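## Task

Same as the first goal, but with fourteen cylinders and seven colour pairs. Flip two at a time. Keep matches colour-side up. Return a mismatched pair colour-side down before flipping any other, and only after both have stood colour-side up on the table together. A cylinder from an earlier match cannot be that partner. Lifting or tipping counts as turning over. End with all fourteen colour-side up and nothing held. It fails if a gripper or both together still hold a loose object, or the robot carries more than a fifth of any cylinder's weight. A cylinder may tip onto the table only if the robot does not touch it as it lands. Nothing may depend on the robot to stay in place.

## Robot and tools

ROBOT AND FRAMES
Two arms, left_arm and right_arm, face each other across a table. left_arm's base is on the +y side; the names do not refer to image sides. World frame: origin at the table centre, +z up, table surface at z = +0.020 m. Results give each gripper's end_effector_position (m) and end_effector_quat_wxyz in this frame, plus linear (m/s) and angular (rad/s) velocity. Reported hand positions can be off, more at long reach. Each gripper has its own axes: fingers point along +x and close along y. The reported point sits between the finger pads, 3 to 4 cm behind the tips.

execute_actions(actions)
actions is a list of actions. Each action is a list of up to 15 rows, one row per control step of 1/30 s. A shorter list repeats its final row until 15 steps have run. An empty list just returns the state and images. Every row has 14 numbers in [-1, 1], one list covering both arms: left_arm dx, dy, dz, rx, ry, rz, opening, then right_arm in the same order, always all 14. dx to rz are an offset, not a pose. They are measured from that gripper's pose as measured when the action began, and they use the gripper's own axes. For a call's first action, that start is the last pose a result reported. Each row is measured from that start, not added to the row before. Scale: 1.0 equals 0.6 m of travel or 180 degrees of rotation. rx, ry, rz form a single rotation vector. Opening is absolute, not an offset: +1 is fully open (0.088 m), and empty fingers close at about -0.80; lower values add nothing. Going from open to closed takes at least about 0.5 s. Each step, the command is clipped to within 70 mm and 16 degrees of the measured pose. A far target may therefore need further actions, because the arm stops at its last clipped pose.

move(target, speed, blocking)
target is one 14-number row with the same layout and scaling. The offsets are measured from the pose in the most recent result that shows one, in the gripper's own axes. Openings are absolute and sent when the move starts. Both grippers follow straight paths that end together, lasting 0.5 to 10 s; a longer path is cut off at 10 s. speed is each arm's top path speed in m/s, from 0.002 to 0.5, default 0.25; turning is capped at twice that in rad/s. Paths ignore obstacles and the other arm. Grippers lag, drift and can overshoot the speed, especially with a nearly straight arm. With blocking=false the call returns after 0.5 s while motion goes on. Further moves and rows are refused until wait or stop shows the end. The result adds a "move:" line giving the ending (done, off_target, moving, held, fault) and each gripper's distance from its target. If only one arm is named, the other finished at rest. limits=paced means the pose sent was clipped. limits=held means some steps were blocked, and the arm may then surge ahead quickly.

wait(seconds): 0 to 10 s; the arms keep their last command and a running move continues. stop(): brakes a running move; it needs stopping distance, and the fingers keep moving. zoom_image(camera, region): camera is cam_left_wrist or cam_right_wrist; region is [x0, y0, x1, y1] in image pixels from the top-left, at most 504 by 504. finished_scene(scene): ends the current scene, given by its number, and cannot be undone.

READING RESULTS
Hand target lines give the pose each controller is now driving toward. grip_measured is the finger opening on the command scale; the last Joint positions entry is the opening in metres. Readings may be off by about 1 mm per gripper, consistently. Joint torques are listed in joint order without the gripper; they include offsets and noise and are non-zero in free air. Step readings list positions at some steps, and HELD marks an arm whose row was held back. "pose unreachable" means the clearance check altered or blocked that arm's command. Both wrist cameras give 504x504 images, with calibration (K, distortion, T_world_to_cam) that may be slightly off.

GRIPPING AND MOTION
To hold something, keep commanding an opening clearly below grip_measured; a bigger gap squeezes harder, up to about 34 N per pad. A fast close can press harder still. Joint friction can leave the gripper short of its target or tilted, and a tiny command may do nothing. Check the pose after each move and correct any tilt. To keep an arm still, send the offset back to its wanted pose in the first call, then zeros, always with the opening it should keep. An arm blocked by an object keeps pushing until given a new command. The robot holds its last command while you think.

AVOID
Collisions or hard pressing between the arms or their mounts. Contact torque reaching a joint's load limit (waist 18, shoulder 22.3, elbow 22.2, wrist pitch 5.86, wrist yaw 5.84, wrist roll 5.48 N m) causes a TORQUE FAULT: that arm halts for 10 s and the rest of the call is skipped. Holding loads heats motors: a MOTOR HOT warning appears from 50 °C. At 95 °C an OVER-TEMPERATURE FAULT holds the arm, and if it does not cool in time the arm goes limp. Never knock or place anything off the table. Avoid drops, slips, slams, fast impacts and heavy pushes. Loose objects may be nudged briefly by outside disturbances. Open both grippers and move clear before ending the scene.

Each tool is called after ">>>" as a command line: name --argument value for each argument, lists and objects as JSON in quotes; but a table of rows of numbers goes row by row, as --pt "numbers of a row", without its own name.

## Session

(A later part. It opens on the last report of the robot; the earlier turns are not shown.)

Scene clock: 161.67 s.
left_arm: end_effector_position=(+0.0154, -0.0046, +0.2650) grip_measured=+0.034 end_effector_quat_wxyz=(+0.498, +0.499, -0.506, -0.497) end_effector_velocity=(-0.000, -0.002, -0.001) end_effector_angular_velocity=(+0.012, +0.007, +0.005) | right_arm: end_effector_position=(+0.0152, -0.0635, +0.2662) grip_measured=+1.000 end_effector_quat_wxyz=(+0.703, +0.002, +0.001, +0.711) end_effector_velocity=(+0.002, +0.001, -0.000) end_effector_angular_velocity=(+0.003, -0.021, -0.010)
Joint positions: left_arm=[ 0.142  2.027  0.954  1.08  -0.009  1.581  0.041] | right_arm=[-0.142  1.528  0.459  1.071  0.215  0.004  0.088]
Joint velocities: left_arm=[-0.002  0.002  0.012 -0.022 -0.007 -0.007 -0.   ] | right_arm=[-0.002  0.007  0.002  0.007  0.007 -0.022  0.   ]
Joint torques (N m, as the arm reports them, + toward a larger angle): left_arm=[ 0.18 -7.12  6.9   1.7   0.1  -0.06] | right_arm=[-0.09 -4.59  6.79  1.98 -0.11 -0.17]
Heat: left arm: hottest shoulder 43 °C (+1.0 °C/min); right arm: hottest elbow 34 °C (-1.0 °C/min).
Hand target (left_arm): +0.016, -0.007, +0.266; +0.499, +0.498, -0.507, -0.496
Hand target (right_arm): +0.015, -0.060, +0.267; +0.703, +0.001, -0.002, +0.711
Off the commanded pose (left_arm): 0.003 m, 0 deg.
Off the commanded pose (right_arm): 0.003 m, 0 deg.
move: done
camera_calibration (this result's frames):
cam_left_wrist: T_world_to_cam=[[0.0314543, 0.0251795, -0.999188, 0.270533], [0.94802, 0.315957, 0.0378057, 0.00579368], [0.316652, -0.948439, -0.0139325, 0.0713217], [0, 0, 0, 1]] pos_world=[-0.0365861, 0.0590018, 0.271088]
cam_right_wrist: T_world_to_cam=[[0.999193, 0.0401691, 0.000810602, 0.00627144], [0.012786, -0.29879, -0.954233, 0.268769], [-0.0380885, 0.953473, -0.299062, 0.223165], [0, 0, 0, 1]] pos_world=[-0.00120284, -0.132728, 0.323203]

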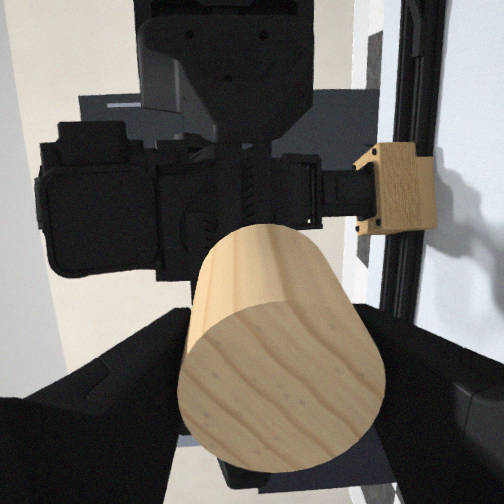

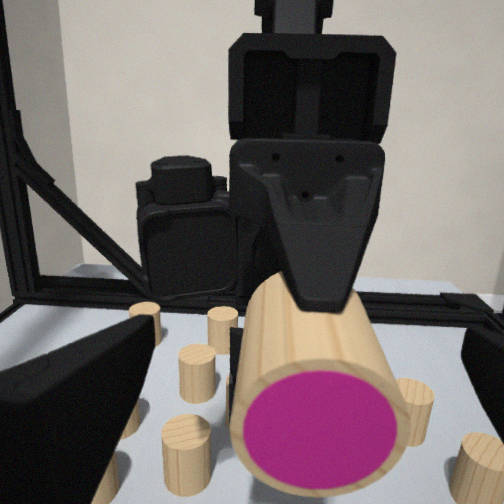

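>>> move --target '[0,0,0,0,0,0,-0.3,0,0,0,0,0,0,-0.3]'

>>> move --target '[0,0,0,0,0,0,1,0,0,0,0,0,0,-0.3]'

>>> move --target '[-0.1,0.006,0,0,0,0.003,1,-0.1,0,0,0,0,0,-0.3]' --speed 0.15

>>> move --target '[0,0,0,0,0,0,1,0,0,-0.22,0,0.503,0,-0.3]' --speed 0.3

>>> move --target '[0,0,0,0,0,0,1,0.097,0,0,0,0,0,-0.3]' --speed 0.06

>>> move --target '[0,0,0,0,0,0,1,0,0,0,0,0,0,0.6]'

>>> wait --seconds 1.5

>>> move --target '[0,0,0,0,0,0,1,0,0,0,0,0,0,-0.3]'

>>> move --target '[0,0,0,0,0,0,1,-0.09,0,0,0,0,0,-0.3]' --speed 0.15

>>> move --target '[0,0,0,0,0,0,1,-0.21,0,0,0,-0.497,0,-0.3]' --speed 0.3

Scene clock: 167.43 s.
left_arm: end_effector_position=(+0.0152, -0.0048, +0.2647) grip_measured=+0.033 end_effector_quat_wxyz=(+0.497, +0.499, -0.505, -0.498) end_effector_velocity=(-0.000, +0.000, -0.001) end_effector_angular_velocity=(-0.002, +0.007, +0.005) | right_arm: end_effector_position=(+0.0154, -0.0633, +0.2662) grip_measured=+0.022 end_effector_quat_wxyz=(+0.704, +0.002, +0.001, +0.711) end_effector_velocity=(-0.002, -0.000, -0.007) end_effector_angular_velocity=(-0.026, -0.028, +0.020)
Joint positions: left_arm=[ 0.142  2.028  0.955  1.079 -0.008  1.581  0.041] | right_arm=[-0.143  1.53   0.459  1.072  0.216  0.004  0.04 ]
Joint velocities: left_arm=[-0.002  0.002 -0.002  0.007 -0.007 -0.007 -0.   ] | right_arm=[-0.002  0.002 -0.002 -0.022 -0.022 -0.022 -0.   ]
Joint torques (N m, as the arm reports them, + toward a larger angle): left_arm=[ 0.03 -7.85  5.59  1.79 -0.01 -0.03] | right_arm=[ 0.09 -5.76  5.31  1.79 -0.01  0.  ]
Heat: left arm: hottest shoulder 43 °C (+2.0 °C/min); right arm: hottest elbow 34 °C (+0.0 °C/min).
Hand target (left_arm): +0.015, -0.005, +0.265; +0.498, +0.499, -0.505, -0.497
Hand target (right_arm): +0.015, -0.064, +0.266; +0.703, +0.002, +0.001, +0.711
Off the commanded pose (left_arm): 0.000 m, 0 deg.
Off the commanded pose (right_arm): 0.000 m, 0 deg.
move: done
camera_calibration (this result's frames):
cam_left_wrist: T_world_to_cam=[[0.0314959, 0.0262988, -0.999158, 0.270158], [0.94826, 0.31519, 0.0381875, 0.00589836], [0.315929, -0.948664, -0.0150109, 0.0713913], [0, 0, 0, 1]] pos_world=[-0.0366566, 0.0587624, 0.270777]
cam_right_wrist: T_world_to_cam=[[0.999238, 0.039025, 0.00119076, 0.00587511], [0.0128067, -0.298801, -0.954229, 0.268788], [-0.036883, 0.953517, -0.299073, 0.222908], [0, 0, 0, 1]] pos_world=[-0.00109142, -0.132461, 0.323144]

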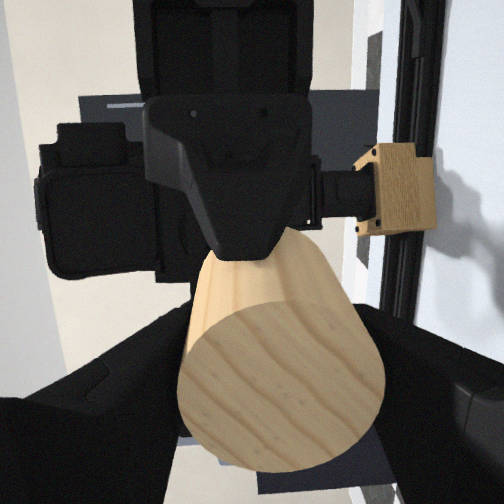

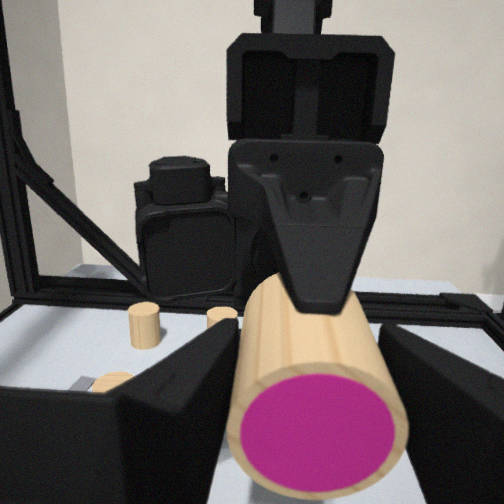

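Scene clock: 168.13 s.
left_arm: end_effector_position=(+0.0152, -0.0048, +0.2647) grip_measured=+1.000 end_effector_quat_wxyz=(+0.497, +0.499, -0.505, -0.498) end_effector_velocity=(-0.000, +0.001, -0.005) end_effector_angular_velocity=(+0.022, +0.007, +0.005) | right_arm: end_effector_position=(+0.0154, -0.0633, +0.2662) grip_measured=+0.022 end_effector_quat_wxyz=(+0.704, +0.002, +0.001, +0.711) end_effector_velocity=(+0.000, -0.001, -0.007) end_effector_angular_velocity=(-0.026, -0.028, +0.005)
Joint positions: left_arm=[ 0.142  2.028  0.955  1.079 -0.008  1.581  0.088] | right_arm=[-0.143  1.53   0.459  1.072  0.216  0.004  0.04 ]
Joint velocities: left_arm=[-0.002 -0.002 -0.002 -0.022 -0.007 -0.007  0.   ] | right_arm=[-0.002 -0.002 -0.007 -0.022 -0.007 -0.022 -0.   ]
Joint torques (N m, as the arm reports them, + toward a larger angle): left_arm=[-0.03 -7.81  5.68  1.76 -0.02 -0.03] | right_arm=[ 0.04 -5.67  5.39  1.83  0.01  0.  ]
Heat: left arm: hottest shoulder 43 °C (+2.0 °C/min); right arm: hottest elbow 34 °C (+0.0 °C/min).
Hand target (left_arm): +0.015, -0.005, +0.265; +0.497, +0.499, -0.506, -0.498
Hand target (right_arm): +0.015, -0.063, +0.266; +0.704, +0.002, +0.001, +0.711
Off the commanded pose (left_arm): 0.000 m, 0 deg.
Off the commanded pose (right_arm): 0.000 m, 0 deg.
move: done
camera_calibration (this result's frames):
cam_left_wrist: T_world_to_cam=[[0.0314959, 0.0262988, -0.999158, 0.270158], [0.94826, 0.31519, 0.0381875, 0.00589836], [0.315929, -0.948664, -0.0150109, 0.0713913], [0, 0, 0, 1]] pos_world=[-0.0366566, 0.0587624, 0.270777]
cam_right_wrist: T_world_to_cam=[[0.999238, 0.039025, 0.00119076, 0.00587511], [0.0128067, -0.298801, -0.954229, 0.268788], [-0.036883, 0.953517, -0.299073, 0.222908], [0, 0, 0, 1]] pos_world=[-0.00109142, -0.132461, 0.323144]

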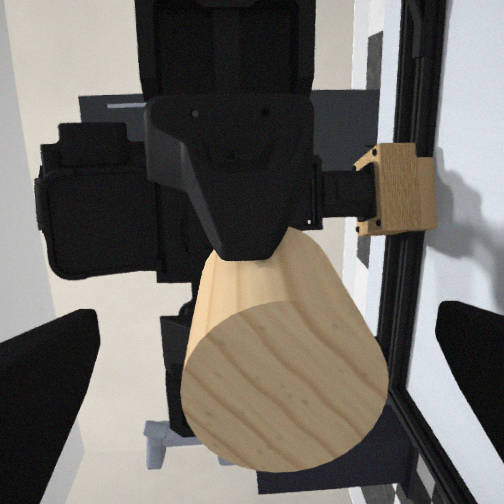

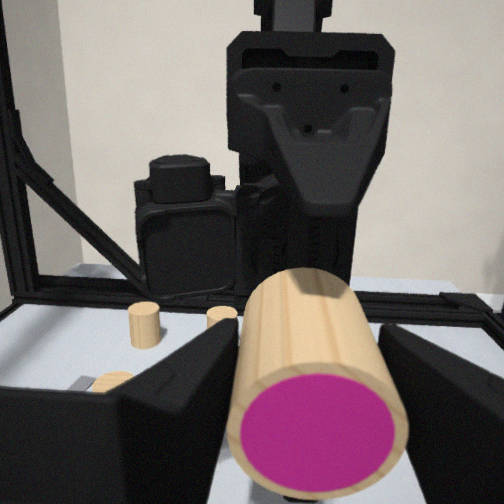

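Scene clock: 169.03 s.
left_arm: end_effector_position=(+0.0159, +0.0530, +0.2640) grip_measured=+1.000 end_effector_quat_wxyz=(+0.497, +0.499, -0.505, -0.498) end_effector_velocity=(-0.002, +0.003, -0.001) end_effector_angular_velocity=(+0.007, +0.022, -0.010) | right_arm: end_effector_position=(+0.0158, -0.1201, +0.2683) grip_measured=+0.022 end_effector_quat_wxyz=(+0.703, +0.004, -0.000, +0.711) end_effector_velocity=(+0.001, -0.003, -0.004) end_effector_angular_velocity=(-0.016, -0.012, +0.005)
Joint positions: left_arm=[ 0.142  1.871  0.698  1.178 -0.008  1.581  0.088] | right_arm=[-0.079  1.266  0.27   1.002  0.279  0.004  0.04 ]
Joint velocities: left_arm=[-0.002 -0.012 -0.012 -0.007  0.007 -0.022  0.   ] | right_arm=[-0.002 -0.017 -0.012 -0.022 -0.007 -0.007 -0.   ]
Joint torques (N m, as the arm reports them, + toward a larger angle): left_arm=[-0.24 -7.53  4.78  2.03 -0.08 -0.03] | right_arm=[ 0.32 -4.74  4.22  1.75  0.08  0.  ]
Heat: left arm: hottest shoulder 43 °C (+2.0 °C/min); right arm: hottest elbow 34 °C (+0.0 °C/min).
Hand target (left_arm): +0.015, +0.055, +0.268; +0.500, +0.497, -0.508, -0.495
Hand target (right_arm): +0.016, -0.123, +0.266; +0.704, +0.002, +0.001, +0.711
Off the commanded pose (left_arm): 0.004 m, 1 deg.
Off the commanded pose (right_arm): 0.004 m, 0 deg.
move: done
camera_calibration (this result's frames):
cam_left_wrist: T_world_to_cam=[[0.0315117, 0.0266679, -0.999148, 0.267933], [0.94838, 0.314813, 0.0383132, -0.0129676], [0.315567, -0.948779, -0.015371, 0.126131], [0, 0, 0, 1]] pos_world=[-0.0359474, 0.116607, 0.270141]
cam_right_wrist: T_world_to_cam=[[0.999223, 0.039404, -0.0000387552, 0.00809363], [0.0115816, -0.294631, -0.955541, 0.254732], [-0.0376635, 0.954798, -0.294859, 0.276788], [0, 0, 0, 1]] pos_world=[-0.000612728, -0.189544, 0.325021]

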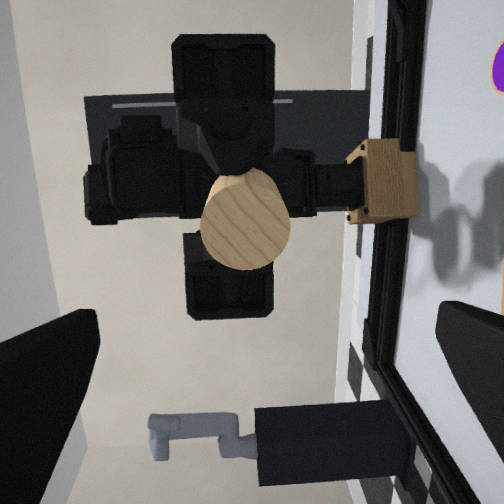

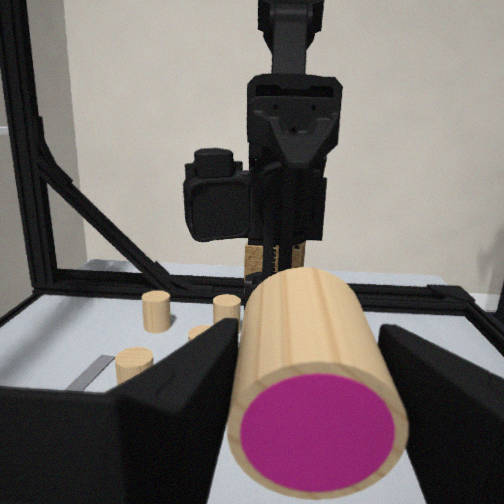

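Scene clock: 172.10 s.
left_arm: end_effector_position=(+0.0159, +0.0530, +0.2640) grip_measured=+1.000 end_effector_quat_wxyz=(+0.497, +0.499, -0.505, -0.498) end_effector_velocity=(-0.000, +0.001, -0.001) end_effector_angular_velocity=(+0.007, -0.007, +0.015) | right_arm: end_effector_position=(+0.0160, -0.1215, +0.1373) grip_measured=+0.022 end_effector_quat_wxyz=(+0.503, -0.501, +0.498, +0.499) end_effector_velocity=(-0.002, -0.000, +0.006) end_effector_angular_velocity=(-0.016, +0.020, +0.005)
Joint positions: left_arm=[ 0.142  1.871  0.698  1.178 -0.008  1.581  0.088] | right_arm=[-0.198  1.877  1.296 -0.987  0.007  0.171  0.04 ]
Joint velocities: left_arm=[-0.007 -0.002 -0.002 -0.007 -0.022  0.007  0.   ] | right_arm=[-0.002  0.002  0.027 -0.037 -0.022 -0.007 -0.   ]
Joint torques (N m, as the arm reports them, + toward a larger angle): left_arm=[ 0.07 -6.44  5.4   1.72 -0.01 -0.03] | right_arm=[-0.2  -7.06  6.9  -0.12 -0.14 -0.22]
Heat: left arm: hottest shoulder 43 °C (+2.0 °C/min); right arm: hottest elbow 34 °C (+0.0 °C/min).
Hand target (left_arm): +0.016, +0.053, +0.264; +0.497, +0.499, -0.506, -0.498
Hand target (right_arm): +0.016, -0.119, +0.136; +0.499, -0.503, +0.499, +0.499
Off the commanded pose (left_arm): 0.000 m, 0 deg.
Off the commanded pose (right_arm): 0.003 m, 1 deg.
move: done
camera_calibration (this result's frames):
cam_left_wrist: T_world_to_cam=[[0.0315117, 0.0266679, -0.999148, 0.267933], [0.94838, 0.314813, 0.0383132, -0.0129676], [0.315567, -0.948779, -0.015371, 0.126131], [0, 0, 0, 1]] pos_world=[-0.0359474, 0.116607, 0.270141]
cam_right_wrist: T_world_to_cam=[[0.999745, 0.0048049, -0.022058, 0.00670268], [0.011153, -0.954643, 0.297544, -0.123084], [-0.0196279, -0.297714, -0.954453, 0.177525], [0, 0, 0, 1]] pos_world=[-0.00184376, -0.0646818, 0.206211]

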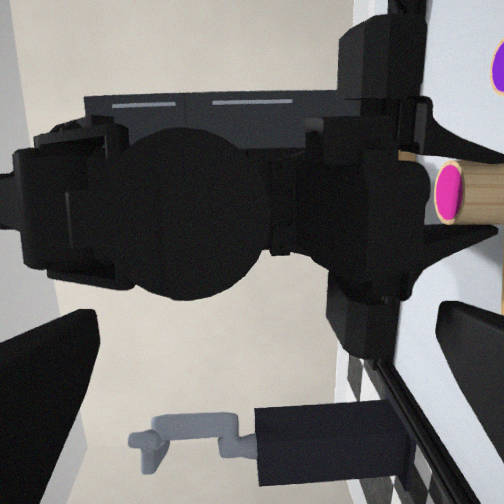

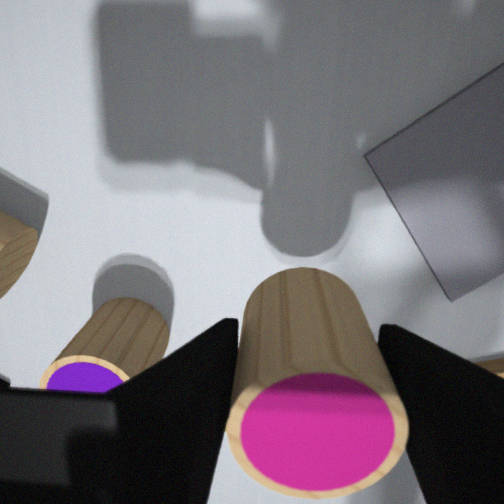

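Scene clock: 173.40 s.
left_arm: end_effector_position=(+0.0159, +0.0531, +0.2639) grip_measured=+1.000 end_effector_quat_wxyz=(+0.497, +0.499, -0.505, -0.498) end_effector_velocity=(-0.000, +0.001, -0.001) end_effector_angular_velocity=(+0.007, -0.007, +0.005) | right_arm: end_effector_position=(+0.0152, -0.1171, +0.0857) grip_measured=+0.022 end_effector_quat_wxyz=(+0.507, -0.495, +0.493, +0.505) end_effector_velocity=(-0.000, +0.001, +0.000) end_effector_angular_velocity=(+0.006, +0.008, +0.005)
Joint positions: left_arm=[ 0.142  1.871  0.698  1.178 -0.008  1.581  0.088] | right_arm=[-0.198  1.96   1.185 -0.773  0.007  0.171  0.04 ]
Joint velocities: left_arm=[-0.002 -0.002 -0.002 -0.007 -0.007  0.007  0.   ] | right_arm=[-0.002 -0.002 -0.002  0.007 -0.007 -0.007 -0.   ]
Joint torques (N m, as the arm reports them, + toward a larger angle): left_arm=[ 0.   -6.47  5.32  1.72  0.01 -0.04] | right_arm=[-0.05 -7.19  3.6   0.28 -0.01 -0.04]
Heat: left arm: hottest shoulder 43 °C (+3.0 °C/min); right arm: hottest elbow 34 °C (+1.0 °C/min).
Hand target (left_arm): +0.016, +0.053, +0.264; +0.497, +0.499, -0.505, -0.498
Hand target (right_arm): +0.016, -0.122, +0.079; +0.503, -0.501, +0.498, +0.499
Off the commanded pose (left_arm): 0.000 m, 0 deg.
Off the commanded pose (right_arm): 0.008 m, 1 deg.
move: done
camera_calibration (this result's frames):
cam_left_wrist: T_world_to_cam=[[0.0315176, 0.027049, -0.999137, 0.267768], [0.94838, 0.314799, 0.0384388, -0.0130199], [0.315567, -0.948773, -0.015731, 0.126296], [0, 0, 0, 1]] pos_world=[-0.0359462, 0.116682, 0.270024]
cam_right_wrist: T_world_to_cam=[[0.999661, 0.00529671, -0.0255095, 0.00665493], [0.0121761, -0.960591, 0.2777, -0.102572], [-0.0230333, -0.277917, -0.960329, 0.132532], [0, 0, 0, 1]] pos_world=[-0.00235109, -0.0617324, 0.155929]

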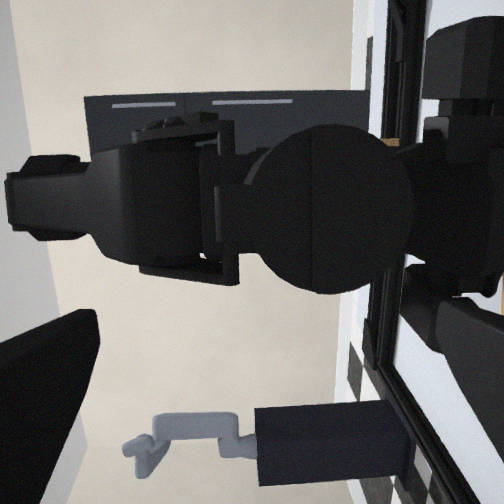

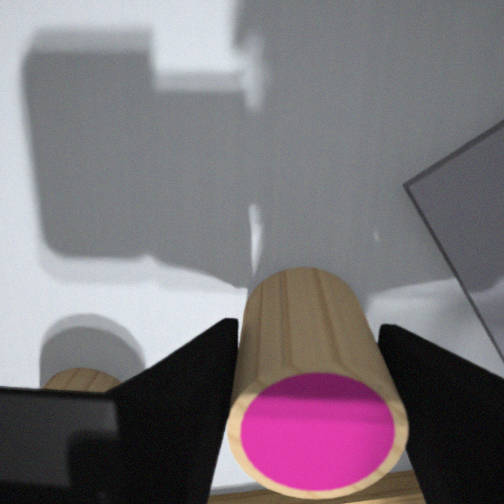

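Scene clock: 174.07 s.
left_arm: end_effector_position=(+0.0159, +0.0531, +0.2639) grip_measured=+1.000 end_effector_quat_wxyz=(+0.497, +0.499, -0.505, -0.498) end_effector_velocity=(-0.000, +0.000, -0.004) end_effector_angular_velocity=(+0.012, -0.007, +0.005) | right_arm: end_effector_position=(+0.0152, -0.1170, +0.0857) grip_measured=+0.598 end_effector_quat_wxyz=(+0.507, -0.495, +0.493, +0.505) end_effector_velocity=(+0.000, -0.004, -0.001) end_effector_angular_velocity=(-0.013, +0.005, +0.005)
Joint positions: left_arm=[ 0.142  1.871  0.698  1.178 -0.008  1.581  0.088] | right_arm=[-0.198  1.96   1.185 -0.773  0.007  0.171  0.068]
Joint velocities: left_arm=[-0.002  0.002 -0.002 -0.007 -0.007  0.007  0.   ] | right_arm=[-0.002 -0.002 -0.007 -0.007 -0.007 -0.007  0.001]
Joint torques (N m, as the arm reports them, + toward a larger angle): left_arm=[-0.02 -6.39  5.39  1.75 -0.01 -0.03] | right_arm=[ 0.04 -8.5   4.92  0.14  0.01 -0.01]
Heat: left arm: hottest shoulder 43 °C (+3.0 °C/min); right arm: hottest elbow 34 °C (+1.0 °C/min).
Hand target (left_arm): +0.016, +0.053, +0.264; +0.497, +0.499, -0.505, -0.498
Hand target (right_arm): +0.015, -0.117, +0.086; +0.507, -0.495, +0.493, +0.505
Off the commanded pose (left_arm): 0.000 m, 0 deg.
Off the commanded pose (right_arm): 0.000 m, 0 deg.
move: done
camera_calibration (this result's frames):
cam_left_wrist: T_world_to_cam=[[0.0315176, 0.027049, -0.999137, 0.267768], [0.94838, 0.314799, 0.0384388, -0.0130199], [0.315567, -0.948773, -0.015731, 0.126296], [0, 0, 0, 1]] pos_world=[-0.0359462, 0.116682, 0.270024]
cam_right_wrist: T_world_to_cam=[[0.999661, 0.00492511, -0.0255813, 0.00663133], [0.0118302, -0.9607, 0.277337, -0.10247], [-0.02321, -0.277546, -0.960432, 0.132612], [0, 0, 0, 1]] pos_world=[-0.00233891, -0.0616702, 0.155953]

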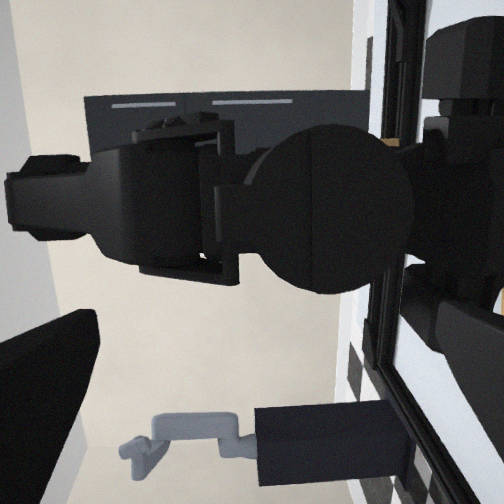

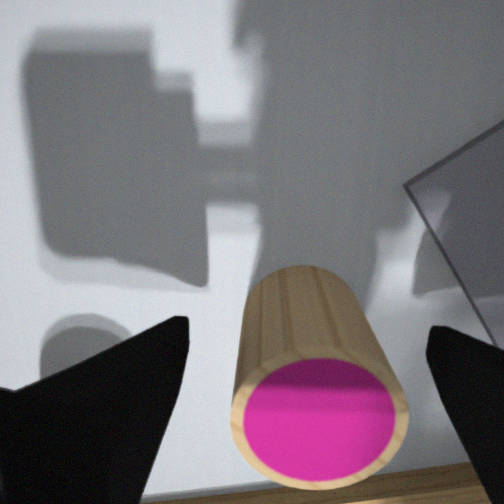

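Scene clock: 175.57 s.
left_arm: end_effector_position=(+0.0159, +0.0531, +0.2639) grip_measured=+1.000 end_effector_quat_wxyz=(+0.497, +0.499, -0.505, -0.498) end_effector_velocity=(-0.000, -0.000, -0.001) end_effector_angular_velocity=(+0.012, +0.007, +0.005) | right_arm: end_effector_position=(+0.0152, -0.1170, +0.0857) grip_measured=+0.600 end_effector_quat_wxyz=(+0.507, -0.495, +0.493, +0.505) end_effector_velocity=(+0.000, -0.000, +0.001) end_effector_angular_velocity=(-0.001, -0.008, +0.010)
Joint positions: left_arm=[ 0.142  1.871  0.698  1.178 -0.008  1.581  0.088] | right_arm=[-0.198  1.96   1.185 -0.773  0.007  0.171  0.068]
Joint velocities: left_arm=[-0.002 -0.007  0.002 -0.022 -0.007 -0.007  0.   ] | right_arm=[ 0.002 -0.002  0.002 -0.007  0.007 -0.007 -0.   ]
Joint torques (N m, as the arm reports them, + toward a larger angle): left_arm=[ 0.05 -6.39  5.38  1.71  0.02 -0.04] | right_arm=[ 0.03 -8.56  4.92  0.14  0.02 -0.02]
Heat: left arm: hottest shoulder 43 °C (+3.0 °C/min); right arm: hottest shoulder 34 °C (+1.0 °C/min).
Hand target (left_arm): +0.016, +0.053, +0.264; +0.497, +0.499, -0.505, -0.498
Hand target (right_arm): +0.015, -0.117, +0.086; +0.507, -0.495, +0.493, +0.505
Off the commanded pose (left_arm): 0.000 m, 0 deg.
Off the commanded pose (right_arm): 0.000 m, 0 deg.
wait: 1.50 s; at rest by 0.17 s
camera_calibration (this result's frames):
cam_left_wrist: T_world_to_cam=[[0.0315176, 0.027049, -0.999137, 0.267768], [0.94838, 0.314799, 0.0384388, -0.0130199], [0.315567, -0.948773, -0.015731, 0.126296], [0, 0, 0, 1]] pos_world=[-0.0359462, 0.116682, 0.270024]
cam_right_wrist: T_world_to_cam=[[0.999661, 0.00492511, -0.0255813, 0.00663133], [0.0118302, -0.9607, 0.277337, -0.10247], [-0.02321, -0.277546, -0.960432, 0.132612], [0, 0, 0, 1]] pos_world=[-0.00233891, -0.0616702, 0.155953]

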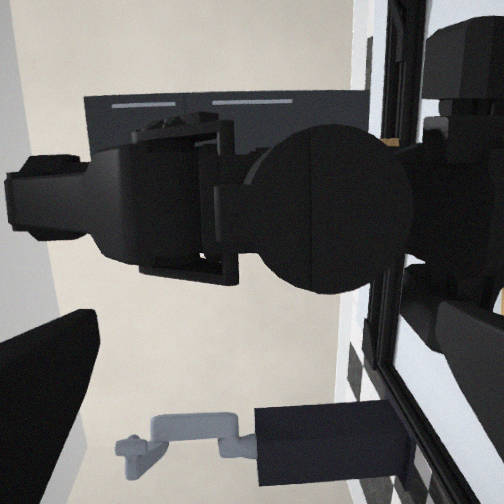

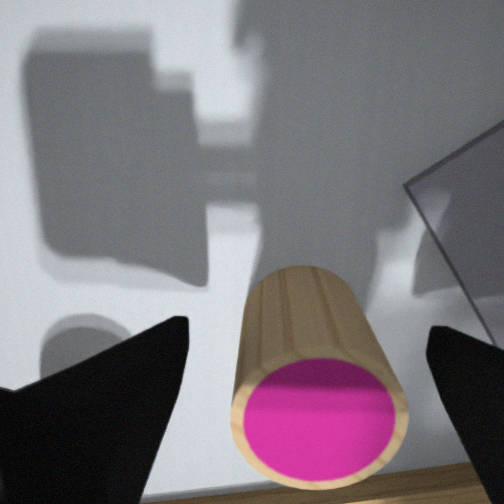

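Scene clock: 176.07 s.
left_arm: end_effector_position=(+0.0159, +0.0531, +0.2639) grip_measured=+1.000 end_effector_quat_wxyz=(+0.497, +0.499, -0.505, -0.498) end_effector_velocity=(+0.002, -0.001, +0.001) end_effector_angular_velocity=(-0.007, -0.007, +0.020) | right_arm: end_effector_position=(+0.0154, -0.1172, +0.0857) grip_measured=+0.022 end_effector_quat_wxyz=(+0.507, -0.495, +0.493, +0.504) end_effector_velocity=(+0.000, -0.002, +0.000) end_effector_angular_velocity=(-0.008, +0.006, +0.005)
Joint positions: left_arm=[ 0.142  1.871  0.698  1.178 -0.008  1.581  0.088] | right_arm=[-0.198  1.96   1.185 -0.773  0.009  0.171  0.04 ]
Joint velocities: left_arm=[-0.002  0.002  0.002  0.007 -0.022  0.007  0.   ] | right_arm=[-0.002 -0.002 -0.002 -0.007 -0.007 -0.007  0.   ]
Joint torques (N m, as the arm reports them, + toward a larger angle): left_arm=[-0.06 -6.4   5.27  1.76  0.02 -0.06] | right_arm=[ 0.04 -8.58  4.94  0.19 -0.04 -0.02]
Heat: left arm: hottest shoulder 43 °C (+3.0 °C/min); right arm: hottest shoulder 34 °C (+1.0 °C/min).
Hand target (left_arm): +0.016, +0.053, +0.264; +0.497, +0.499, -0.505, -0.498
Hand target (right_arm): +0.015, -0.117, +0.086; +0.507, -0.495, +0.493, +0.505
Off the commanded pose (left_arm): 0.000 m, 0 deg.
Off the commanded pose (right_arm): 0.000 m, 0 deg.
move: done
camera_calibration (this result's frames):
cam_left_wrist: T_world_to_cam=[[0.0315176, 0.027049, -0.999137, 0.267768], [0.94838, 0.314799, 0.0384388, -0.0130199], [0.315567, -0.948773, -0.015731, 0.126296], [0, 0, 0, 1]] pos_world=[-0.0359462, 0.116682, 0.270024]
cam_right_wrist: T_world_to_cam=[[0.999692, 0.00488513, -0.0243275, 0.00632142], [0.0114562, -0.960545, 0.277888, -0.102625], [-0.0220102, -0.278081, -0.960305, 0.132484], [0, 0, 0, 1]] pos_world=[-0.00222777, -0.0617654, 0.155897]

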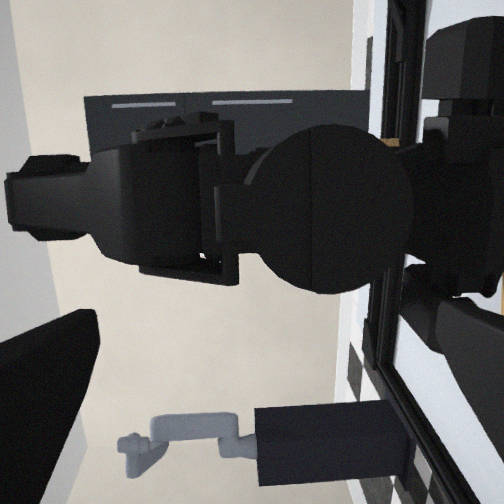

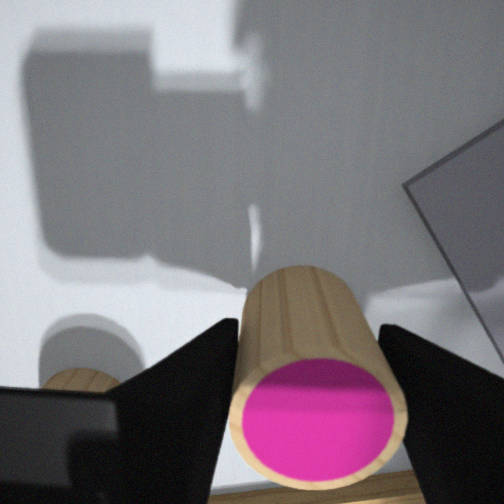

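Scene clock: 176.93 s.
left_arm: end_effector_position=(+0.0159, +0.0531, +0.2639) grip_measured=+1.000 end_effector_quat_wxyz=(+0.497, +0.499, -0.505, -0.498) end_effector_velocity=(-0.002, +0.001, -0.001) end_effector_angular_velocity=(+0.007, +0.007, -0.010) | right_arm: end_effector_position=(+0.0162, -0.1217, +0.1337) grip_measured=+0.022 end_effector_quat_wxyz=(+0.503, -0.500, +0.497, +0.499) end_effector_velocity=(-0.004, -0.003, +0.002) end_effector_angular_velocity=(-0.016, +0.020, +0.010)
Joint positions: left_arm=[ 0.142  1.871  0.698  1.178 -0.008  1.581  0.088] | right_arm=[-0.198  1.879  1.283 -0.971  0.009  0.171  0.04 ]
Joint velocities: left_arm=[-0.002 -0.002 -0.002 -0.007  0.007 -0.007  0.   ] | right_arm=[ 0.002 -0.002  0.007 -0.022 -0.022 -0.007 -0.   ]
Joint torques (N m, as the arm reports them, + toward a larger angle): left_arm=[ 0.01 -6.45  5.29  1.74 -0.01 -0.02] | right_arm=[ 0.15 -9.36  6.65 -0.08  0.    0.01]
Heat: left arm: hottest shoulder 43 °C (+3.0 °C/min); right arm: hottest shoulder 34 °C (+1.0 °C/min).
Hand target (left_arm): +0.016, +0.053, +0.264; +0.497, +0.499, -0.505, -0.498
Hand target (right_arm): +0.015, -0.118, +0.140; +0.507, -0.495, +0.493, +0.505
Off the commanded pose (left_arm): 0.000 m, 0 deg.
Off the commanded pose (right_arm): 0.007 m, 1 deg.
move: done
camera_calibration (this result's frames):
cam_left_wrist: T_world_to_cam=[[0.0315176, 0.027049, -0.999137, 0.267768], [0.94838, 0.314799, 0.0384388, -0.0130199], [0.315567, -0.948773, -0.015731, 0.126296], [0, 0, 0, 1]] pos_world=[-0.0359462, 0.116682, 0.270024]
cam_right_wrist: T_world_to_cam=[[0.999763, 0.00447335, -0.0213086, 0.00626854], [0.0105667, -0.955374, 0.29521, -0.122013], [-0.0190371, -0.295365, -0.955195, 0.174412], [0, 0, 0, 1]] pos_world=[-0.00165747, -0.0650809, 0.20275]

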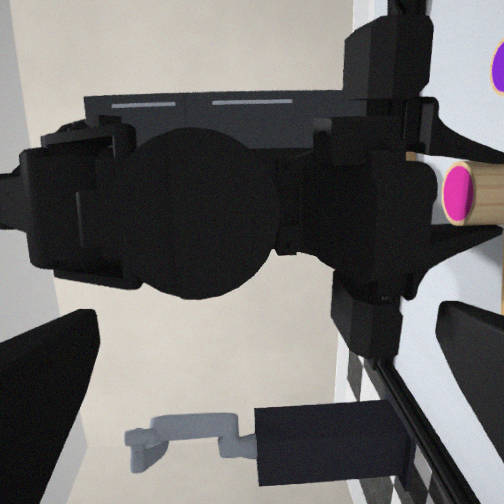

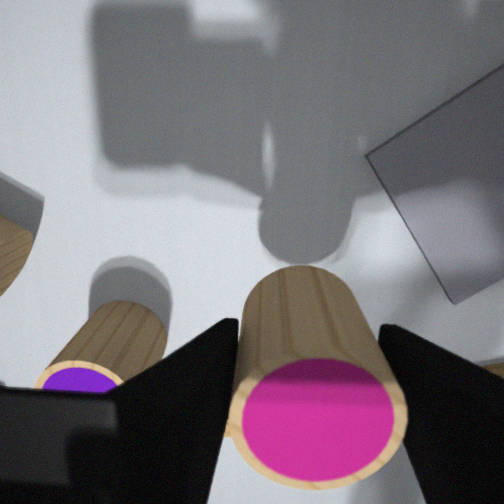

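Scene clock: 180.07 s.
left_arm: end_effector_position=(+0.0159, +0.0531, +0.2639) grip_measured=+1.000 end_effector_quat_wxyz=(+0.497, +0.499, -0.505, -0.498) end_effector_velocity=(+0.002, -0.000, +0.000) end_effector_angular_velocity=(+0.002, +0.007, +0.019) | right_arm: end_effector_position=(+0.0155, -0.1211, +0.2660) grip_measured=+0.021 end_effector_quat_wxyz=(+0.704, +0.008, +0.002, +0.710) end_effector_velocity=(+0.002, -0.001, +0.001) end_effector_angular_velocity=(+0.016, -0.002, -0.010)
Joint positions: left_arm=[ 0.142  1.871  0.698  1.178 -0.008  1.581  0.088] | right_arm=[-0.074  1.277  0.261  1.026  0.287  0.01   0.04 ]
Joint velocities: left_arm=[-0.002 -0.002  0.002 -0.007 -0.022 -0.007  0.   ] | right_arm=[-0.002  0.007 -0.012  0.037  0.007 -0.007  0.   ]
Joint torques (N m, as the arm reports them, + toward a larger angle): left_arm=[ 0.03 -6.41  5.37  1.75 -0.02 -0.01] | right_arm=[ 0.27 -3.21  4.32  2.12  0.11 -0.14]
Heat: left arm: hottest shoulder 42 °C (+1.0 °C/min); right arm: hottest shoulder 34 °C (+1.0 °C/min).
Hand target (left_arm): +0.016, +0.053, +0.264; +0.497, +0.499, -0.505, -0.498
Hand target (right_arm): +0.016, -0.123, +0.260; +0.705, -0.001, +0.002, +0.710
Off the commanded pose (left_arm): 0.000 m, 0 deg.
Off the commanded pose (right_arm): 0.006 m, 1 deg.
move: done
camera_calibration (this result's frames):
cam_left_wrist: T_world_to_cam=[[0.0315176, 0.027049, -0.999137, 0.267768], [0.94838, 0.314799, 0.0384388, -0.0130199], [0.315567, -0.948773, -0.015731, 0.126296], [0, 0, 0, 1]] pos_world=[-0.0359462, 0.116682, 0.270024]
cam_right_wrist: T_world_to_cam=[[0.999308, 0.0364132, -0.00763171, 0.0100385], [0.00334689, -0.292283, -0.956326, 0.252856], [-0.0370535, 0.955638, -0.292203, 0.276367], [0, 0, 0, 1]] pos_world=[-0.000637432, -0.190567, 0.322645]

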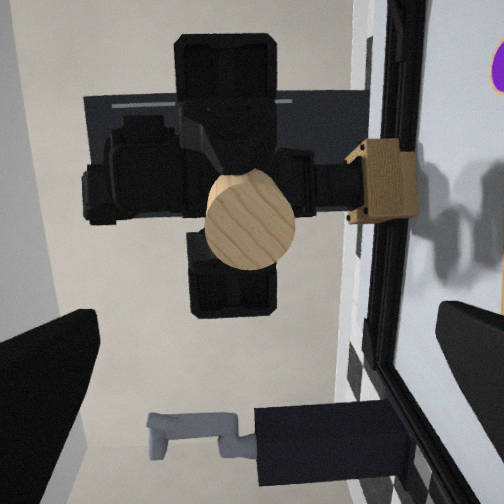

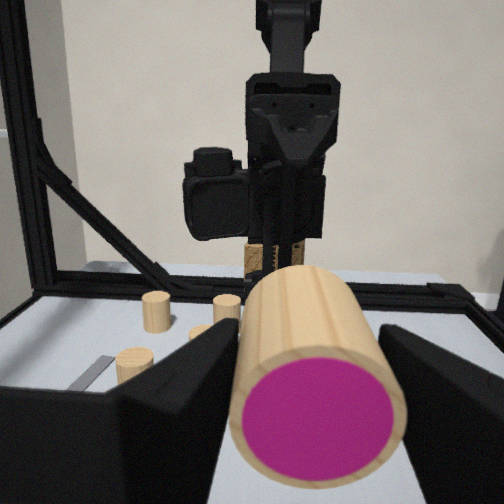

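>>> move --target '[0.098,0,0,0,0,0,1,0.098,0,0.003,-0.005,0,0,-0.3]' --speed 0.1

>>> move --target '[0,0,0,0,0,0,-0.3,0,0,0,0,0,0,-0.3]'

>>> move --target '[0,0,0,0,0,0,-0.3,0,0,0,0,0,0,1]'

>>> move --target '[-0.1,0,0,0,0,0,-0.3,-0.1,0,0,0,0,0,1]' --speed 0.15

>>> move --target '[-0.083,-0.162,-0.148,0,0,-0.498,-0.3,-0.066,0.132,-0.172,0,0.505,0,0.8]' --speed 0.3

Scene clock: 184.87 s.
left_arm: end_effector_position=(+0.0151, -0.0031, +0.2649) grip_measured=+1.000 end_effector_quat_wxyz=(+0.497, +0.499, -0.506, -0.498) end_effector_velocity=(-0.002, -0.004, +0.001) end_effector_angular_velocity=(-0.002, +0.022, -0.010) | right_arm: end_effector_position=(+0.0151, -0.0658, +0.2659) grip_measured=+0.022 end_effector_quat_wxyz=(+0.705, +0.001, +0.000, +0.709) end_effector_velocity=(-0.001, +0.002, -0.001) end_effector_angular_velocity=(-0.007, -0.024, +0.015)
Joint positions: left_arm=[ 0.142  2.022  0.947  1.081 -0.008  1.581  0.088] | right_arm=[-0.137  1.522  0.451  1.073  0.224  0.001  0.04 ]
Joint velocities: left_arm=[-0.002  0.007  0.017 -0.007  0.007 -0.022  0.   ] | right_arm=[-0.007  0.007  0.007 -0.007 -0.022 -0.022 -0.   ]
Joint torques (N m, as the arm reports them, + toward a larger angle): left_arm=[ 0.07 -6.84  6.71  1.6   0.08 -0.05] | right_arm=[-0.09 -4.83  7.    2.08 -0.12 -0.19]
Heat: left arm: hottest shoulder 42 °C (+1.0 °C/min); right arm: hottest shoulder 34 °C (+1.0 °C/min).
Hand target (left_arm): +0.016, -0.006, +0.264; +0.497, +0.500, -0.505, -0.498
Hand target (right_arm): +0.015, -0.062, +0.268; +0.705, +0.002, -0.004, +0.710
Off the commanded pose (left_arm): 0.003 m, 0 deg.
Off the commanded pose (right_arm): 0.004 m, 0 deg.
move: done
camera_calibration (this result's frames):
cam_left_wrist: T_world_to_cam=[[0.0315059, 0.0262868, -0.999158, 0.270349], [0.94838, 0.314828, 0.0381875, 0.00551683], [0.315567, -0.948785, -0.0150109, 0.0730646], [0, 0, 0, 1]] pos_world=[-0.0368064, 0.0604791, 0.271008]
cam_right_wrist: T_world_to_cam=[[0.99936, 0.0355907, 0.00346541, 0.00539219], [0.0139513, -0.298832, -0.954204, 0.267806], [-0.0329252, 0.953642, -0.299137, 0.22517], [0, 0, 0, 1]] pos_world=[-0.00171121, -0.134894, 0.322879]

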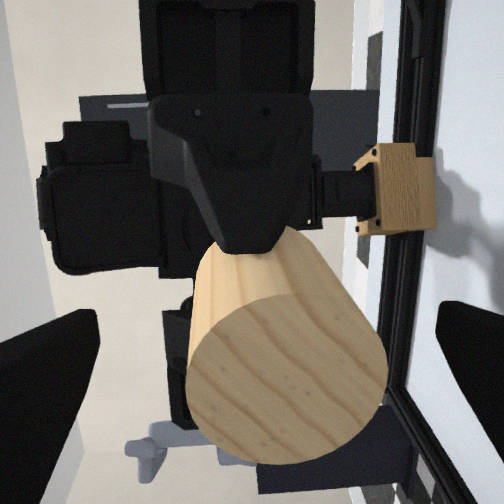

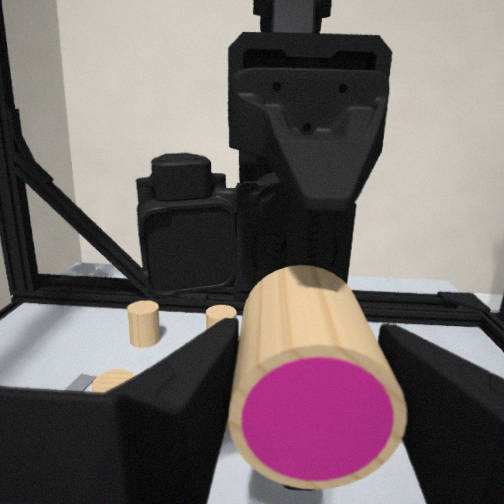

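Scene clock: 185.37 s.
left_arm: end_effector_position=(+0.0151, -0.0032, +0.2650) grip_measured=+0.045 end_effector_quat_wxyz=(+0.497, +0.499, -0.506, -0.498) end_effector_velocity=(+0.002, +0.001, -0.001) end_effector_angular_velocity=(+0.007, -0.007, +0.020) | right_arm: end_effector_position=(+0.0151, -0.0658, +0.2657) grip_measured=+0.022 end_effector_quat_wxyz=(+0.705, +0.001, +0.000, +0.710) end_effector_velocity=(-0.000, -0.000, -0.002) end_effector_angular_velocity=(-0.007, -0.038, +0.005)
Joint positions: left_arm=[ 0.142  2.022  0.947  1.081 -0.008  1.581  0.041] | right_arm=[-0.137  1.522  0.451  1.072  0.224  0.001  0.04 ]
Joint velocities: left_arm=[-0.002 -0.002 -0.002 -0.007 -0.022  0.007 -0.   ] | right_arm=[-0.002 -0.002 -0.002 -0.007 -0.007 -0.037  0.   ]
Joint torques (N m, as the arm reports them, + toward a larger angle): left_arm=[-0.07 -7.61  5.76  1.74 -0.01 -0.04] | right_arm=[ 0.08 -5.62  5.38  1.87  0.01 -0.02]
Heat: left arm: hottest shoulder 42 °C (+1.0 °C/min); right arm: hottest shoulder 34 °C (+1.0 °C/min).
Hand target (left_arm): +0.015, -0.003, +0.265; +0.497, +0.499, -0.506, -0.498
Hand target (right_arm): +0.015, -0.066, +0.266; +0.705, +0.001, +0.000, +0.710
Off the commanded pose (left_arm): 0.000 m, 0 deg.
Off the commanded pose (right_arm): 0.000 m, 0 deg.
move: done
camera_calibration (this result's frames):
cam_left_wrist: T_world_to_cam=[[0.0318811, 0.0259031, -0.999156, 0.270491], [0.948365, 0.314845, 0.0384229, 0.00547243], [0.315574, -0.94879, -0.014528, 0.0728718], [0, 0, 0, 1]] pos_world=[-0.0368099, 0.0604105, 0.271111]
cam_right_wrist: T_world_to_cam=[[0.999346, 0.0359745, 0.00361383, 0.00544212], [0.0142325, -0.299535, -0.953979, 0.267492], [-0.0332365, 0.953407, -0.299851, 0.225253], [0, 0, 0, 1]] pos_world=[-0.00175902, -0.13483, 0.322704]

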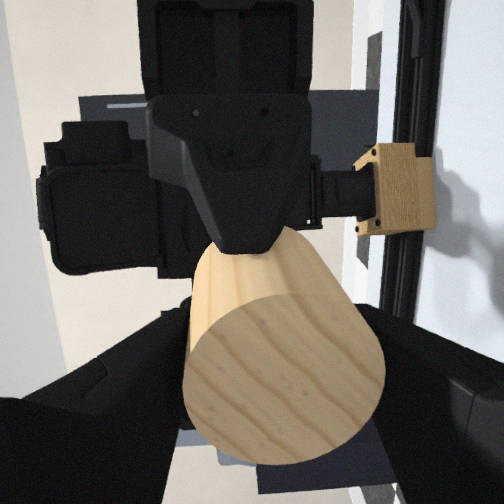

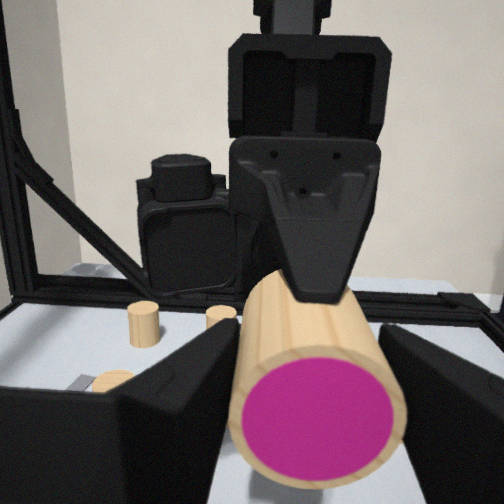

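Scene clock: 186.07 s.
left_arm: end_effector_position=(+0.0151, -0.0032, +0.2650) grip_measured=+0.044 end_effector_quat_wxyz=(+0.497, +0.499, -0.506, -0.498) end_effector_velocity=(-0.001, +0.000, -0.004) end_effector_angular_velocity=(+0.012, +0.007, +0.015) | right_arm: end_effector_position=(+0.0151, -0.0658, +0.2657) grip_measured=+1.000 end_effector_quat_wxyz=(+0.705, +0.001, +0.000, +0.710) end_effector_velocity=(+0.002, -0.000, -0.002) end_effector_angular_velocity=(-0.007, -0.009, -0.010)
Joint positions: left_arm=[ 0.142  2.022  0.947  1.081 -0.008  1.581  0.041] | right_arm=[-0.137  1.522  0.451  1.072  0.224  0.001  0.088]
Joint velocities: left_arm=[-0.007  0.002 -0.002 -0.007 -0.022 -0.007  0.   ] | right_arm=[-0.002 -0.002 -0.002 -0.007  0.007 -0.007  0.   ]
Joint torques (N m, as the arm reports them, + toward a larger angle): left_arm=[-0.14 -7.68  5.75  1.74 -0.01 -0.05] | right_arm=[ 0.07 -5.63  5.37  1.84  0.02  0.  ]
Heat: left arm: hottest shoulder 42 °C (+0.0 °C/min); right arm: hottest shoulder 34 °C (+1.0 °C/min).
Hand target (left_arm): +0.015, -0.003, +0.265; +0.497, +0.499, -0.506, -0.498
Hand target (right_arm): +0.015, -0.066, +0.266; +0.705, +0.001, +0.000, +0.710
Off the commanded pose (left_arm): 0.000 m, 0 deg.
Off the commanded pose (right_arm): 0.000 m, 0 deg.
move: done
camera_calibration (this result's frames):
cam_left_wrist: T_world_to_cam=[[0.0318811, 0.0259031, -0.999156, 0.270491], [0.948365, 0.314845, 0.0384229, 0.00547243], [0.315574, -0.94879, -0.014528, 0.0728718], [0, 0, 0, 1]] pos_world=[-0.0368099, 0.0604105, 0.271111]
cam_right_wrist: T_world_to_cam=[[0.999346, 0.0359745, 0.00361383, 0.00544212], [0.0142325, -0.299535, -0.953979, 0.267492], [-0.0332365, 0.953407, -0.299851, 0.225253], [0, 0, 0, 1]] pos_world=[-0.00175902, -0.13483, 0.322704]

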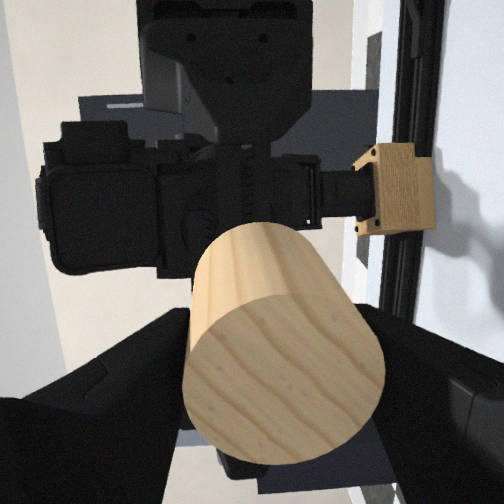

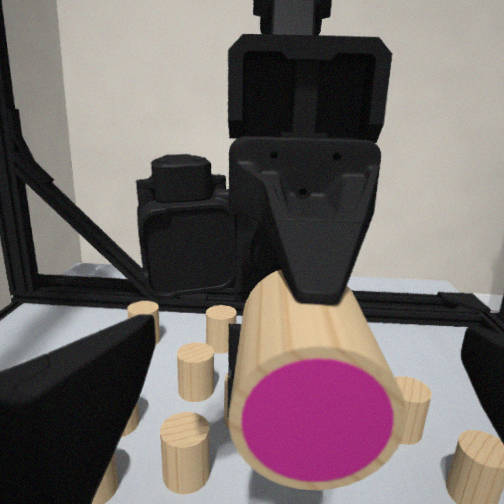

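Scene clock: 186.97 s.
left_arm: end_effector_position=(+0.0159, +0.0550, +0.2586) grip_measured=+0.044 end_effector_quat_wxyz=(+0.493, +0.503, -0.502, -0.502) end_effector_velocity=(+0.000, +0.002, +0.003) end_effector_angular_velocity=(-0.002, +0.007, +0.005) | right_arm: end_effector_position=(+0.0152, -0.1224, +0.2696) grip_measured=+1.000 end_effector_quat_wxyz=(+0.705, +0.005, -0.002, +0.710) end_effector_velocity=(-0.003, -0.003, +0.002) end_effector_angular_velocity=(+0.007, -0.005, +0.015)
Joint positions: left_arm=[ 0.142  1.873  0.688  1.175 -0.008  1.581  0.041] | right_arm=[-0.07   1.253  0.264  0.999  0.291  0.001  0.088]
Joint velocities: left_arm=[-0.002 -0.017 -0.007 -0.007 -0.007 -0.007 -0.   ] | right_arm=[ 0.007 -0.022 -0.007 -0.007 -0.007 -0.007  0.   ]
Joint torques (N m, as the arm reports them, + toward a larger angle): left_arm=[-0.24 -7.94  4.92  2.14 -0.1  -0.06] | right_arm=[ 0.4  -4.4   4.41  1.52  0.11  0.01]
Heat: left arm: hottest shoulder 42 °C (+0.0 °C/min); right arm: hottest shoulder 34 °C (+1.0 °C/min).
Hand target (left_arm): +0.015, +0.057, +0.265; +0.497, +0.499, -0.506, -0.498
Hand target (right_arm): +0.016, -0.126, +0.266; +0.705, +0.001, +0.000, +0.709
Off the commanded pose (left_arm): 0.006 m, 1 deg.
Off the commanded pose (right_arm): 0.005 m, 1 deg.
move: done
camera_calibration (this result's frames):
cam_left_wrist: T_world_to_cam=[[0.0321261, 0.0419056, -0.998605, 0.261511], [0.948355, 0.314187, 0.0436941, -0.0147738], [0.31558, -0.948436, -0.0296478, 0.1316], [0, 0, 0, 1]] pos_world=[-0.0359209, 0.118497, 0.265693]
cam_right_wrist: T_world_to_cam=[[0.999339, 0.0363342, 0.000992691, 0.0081166], [0.011512, -0.290486, -0.95681, 0.256132], [-0.0344766, 0.956189, -0.290712, 0.278366], [0, 0, 0, 1]] pos_world=[-0.00146273, -0.192062, 0.325986]

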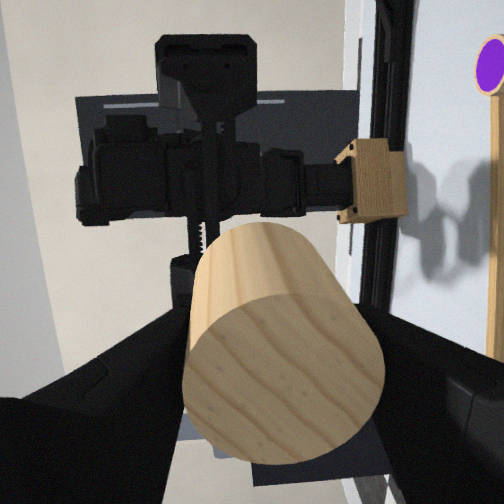

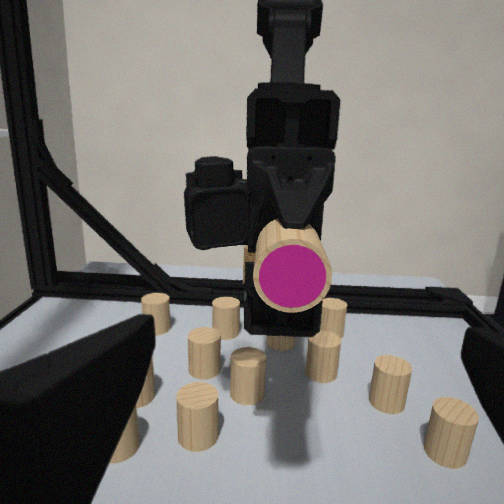

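Scene clock: 190.07 s.
left_arm: end_effector_position=(+0.1038, +0.1061, +0.1626) grip_measured=+0.041 end_effector_quat_wxyz=(+0.001, +0.708, +0.001, -0.707) end_effector_velocity=(-0.000, +0.001, +0.008) end_effector_angular_velocity=(+0.009, -0.006, +0.020) | right_arm: end_effector_position=(-0.0627, -0.1634, +0.1668) grip_measured=+0.800 end_effector_quat_wxyz=(+0.500, -0.503, +0.496, +0.501) end_effector_velocity=(+0.000, -0.001, +0.002) end_effector_angular_velocity=(-0.014, +0.001, +0.005)
Joint positions: left_arm=[ 0.352  2.191  1.763 -1.142 -0.002  1.764  0.041] | right_arm=[ 0.068  1.785  1.3   -1.085  0.005  0.428  0.078]
Joint velocities: left_arm=[-0.002 -0.002  0.027 -0.037 -0.007 -0.022 -0.001] | right_arm=[-0.002  0.002  0.012 -0.022 -0.007 -0.007 -0.   ]
Joint torques (N m, as the arm reports them, + toward a larger angle): left_arm=[ 0.11 -7.89  7.11 -0.04 -0.13  0.1 ] | right_arm=[-0.22 -6.47  6.79 -0.05 -0.13  0.13]
Heat: left arm: hottest shoulder 42 °C (-1.0 °C/min); right arm: hottest elbow 34 °C (+1.0 °C/min).
Hand target (left_arm): +0.106, +0.105, +0.162; -0.001, +0.710, +0.001, -0.704
Hand target (right_arm): -0.063, -0.161, +0.165; +0.500, -0.502, +0.500, +0.498
Off the commanded pose (left_arm): 0.003 m, 1 deg.
Off the commanded pose (right_arm): 0.002 m, 1 deg.
move: done
camera_calibration (this result's frames):
cam_left_wrist: T_world_to_cam=[[0.0195478, 0.999299, 0.0319263, -0.10721], [0.946059, -0.0288165, 0.322709, -0.118691], [0.323403, 0.0238959, -0.94596, 0.194579], [0, 0, 0, 1]] pos_world=[0.0514567, 0.0990648, 0.22579]
cam_right_wrist: T_world_to_cam=[[0.999613, 0.0131865, -0.0245107, 0.088048], [0.0198995, -0.954313, 0.298144, -0.170475], [-0.0194594, -0.298517, -0.954206, 0.191575], [0, 0, 0, 1]] pos_world=[-0.0808935, -0.10666, 0.235786]

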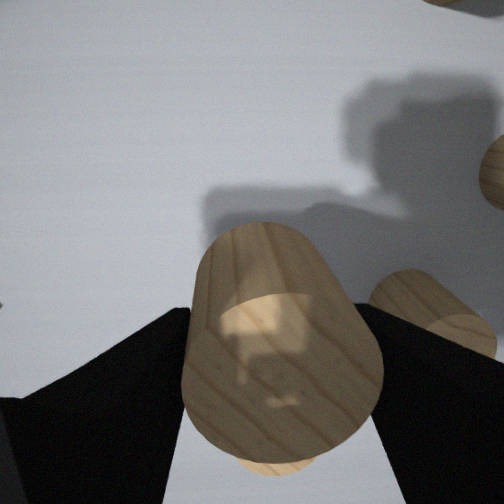

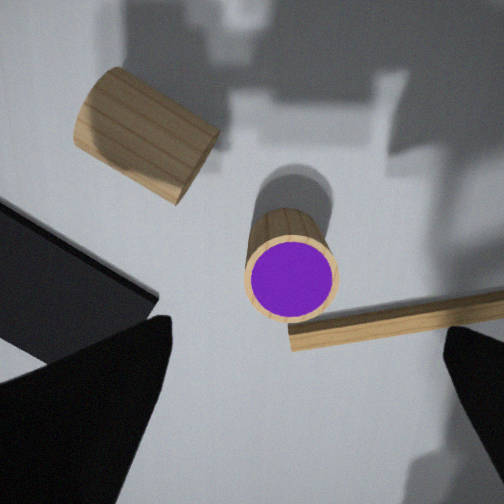

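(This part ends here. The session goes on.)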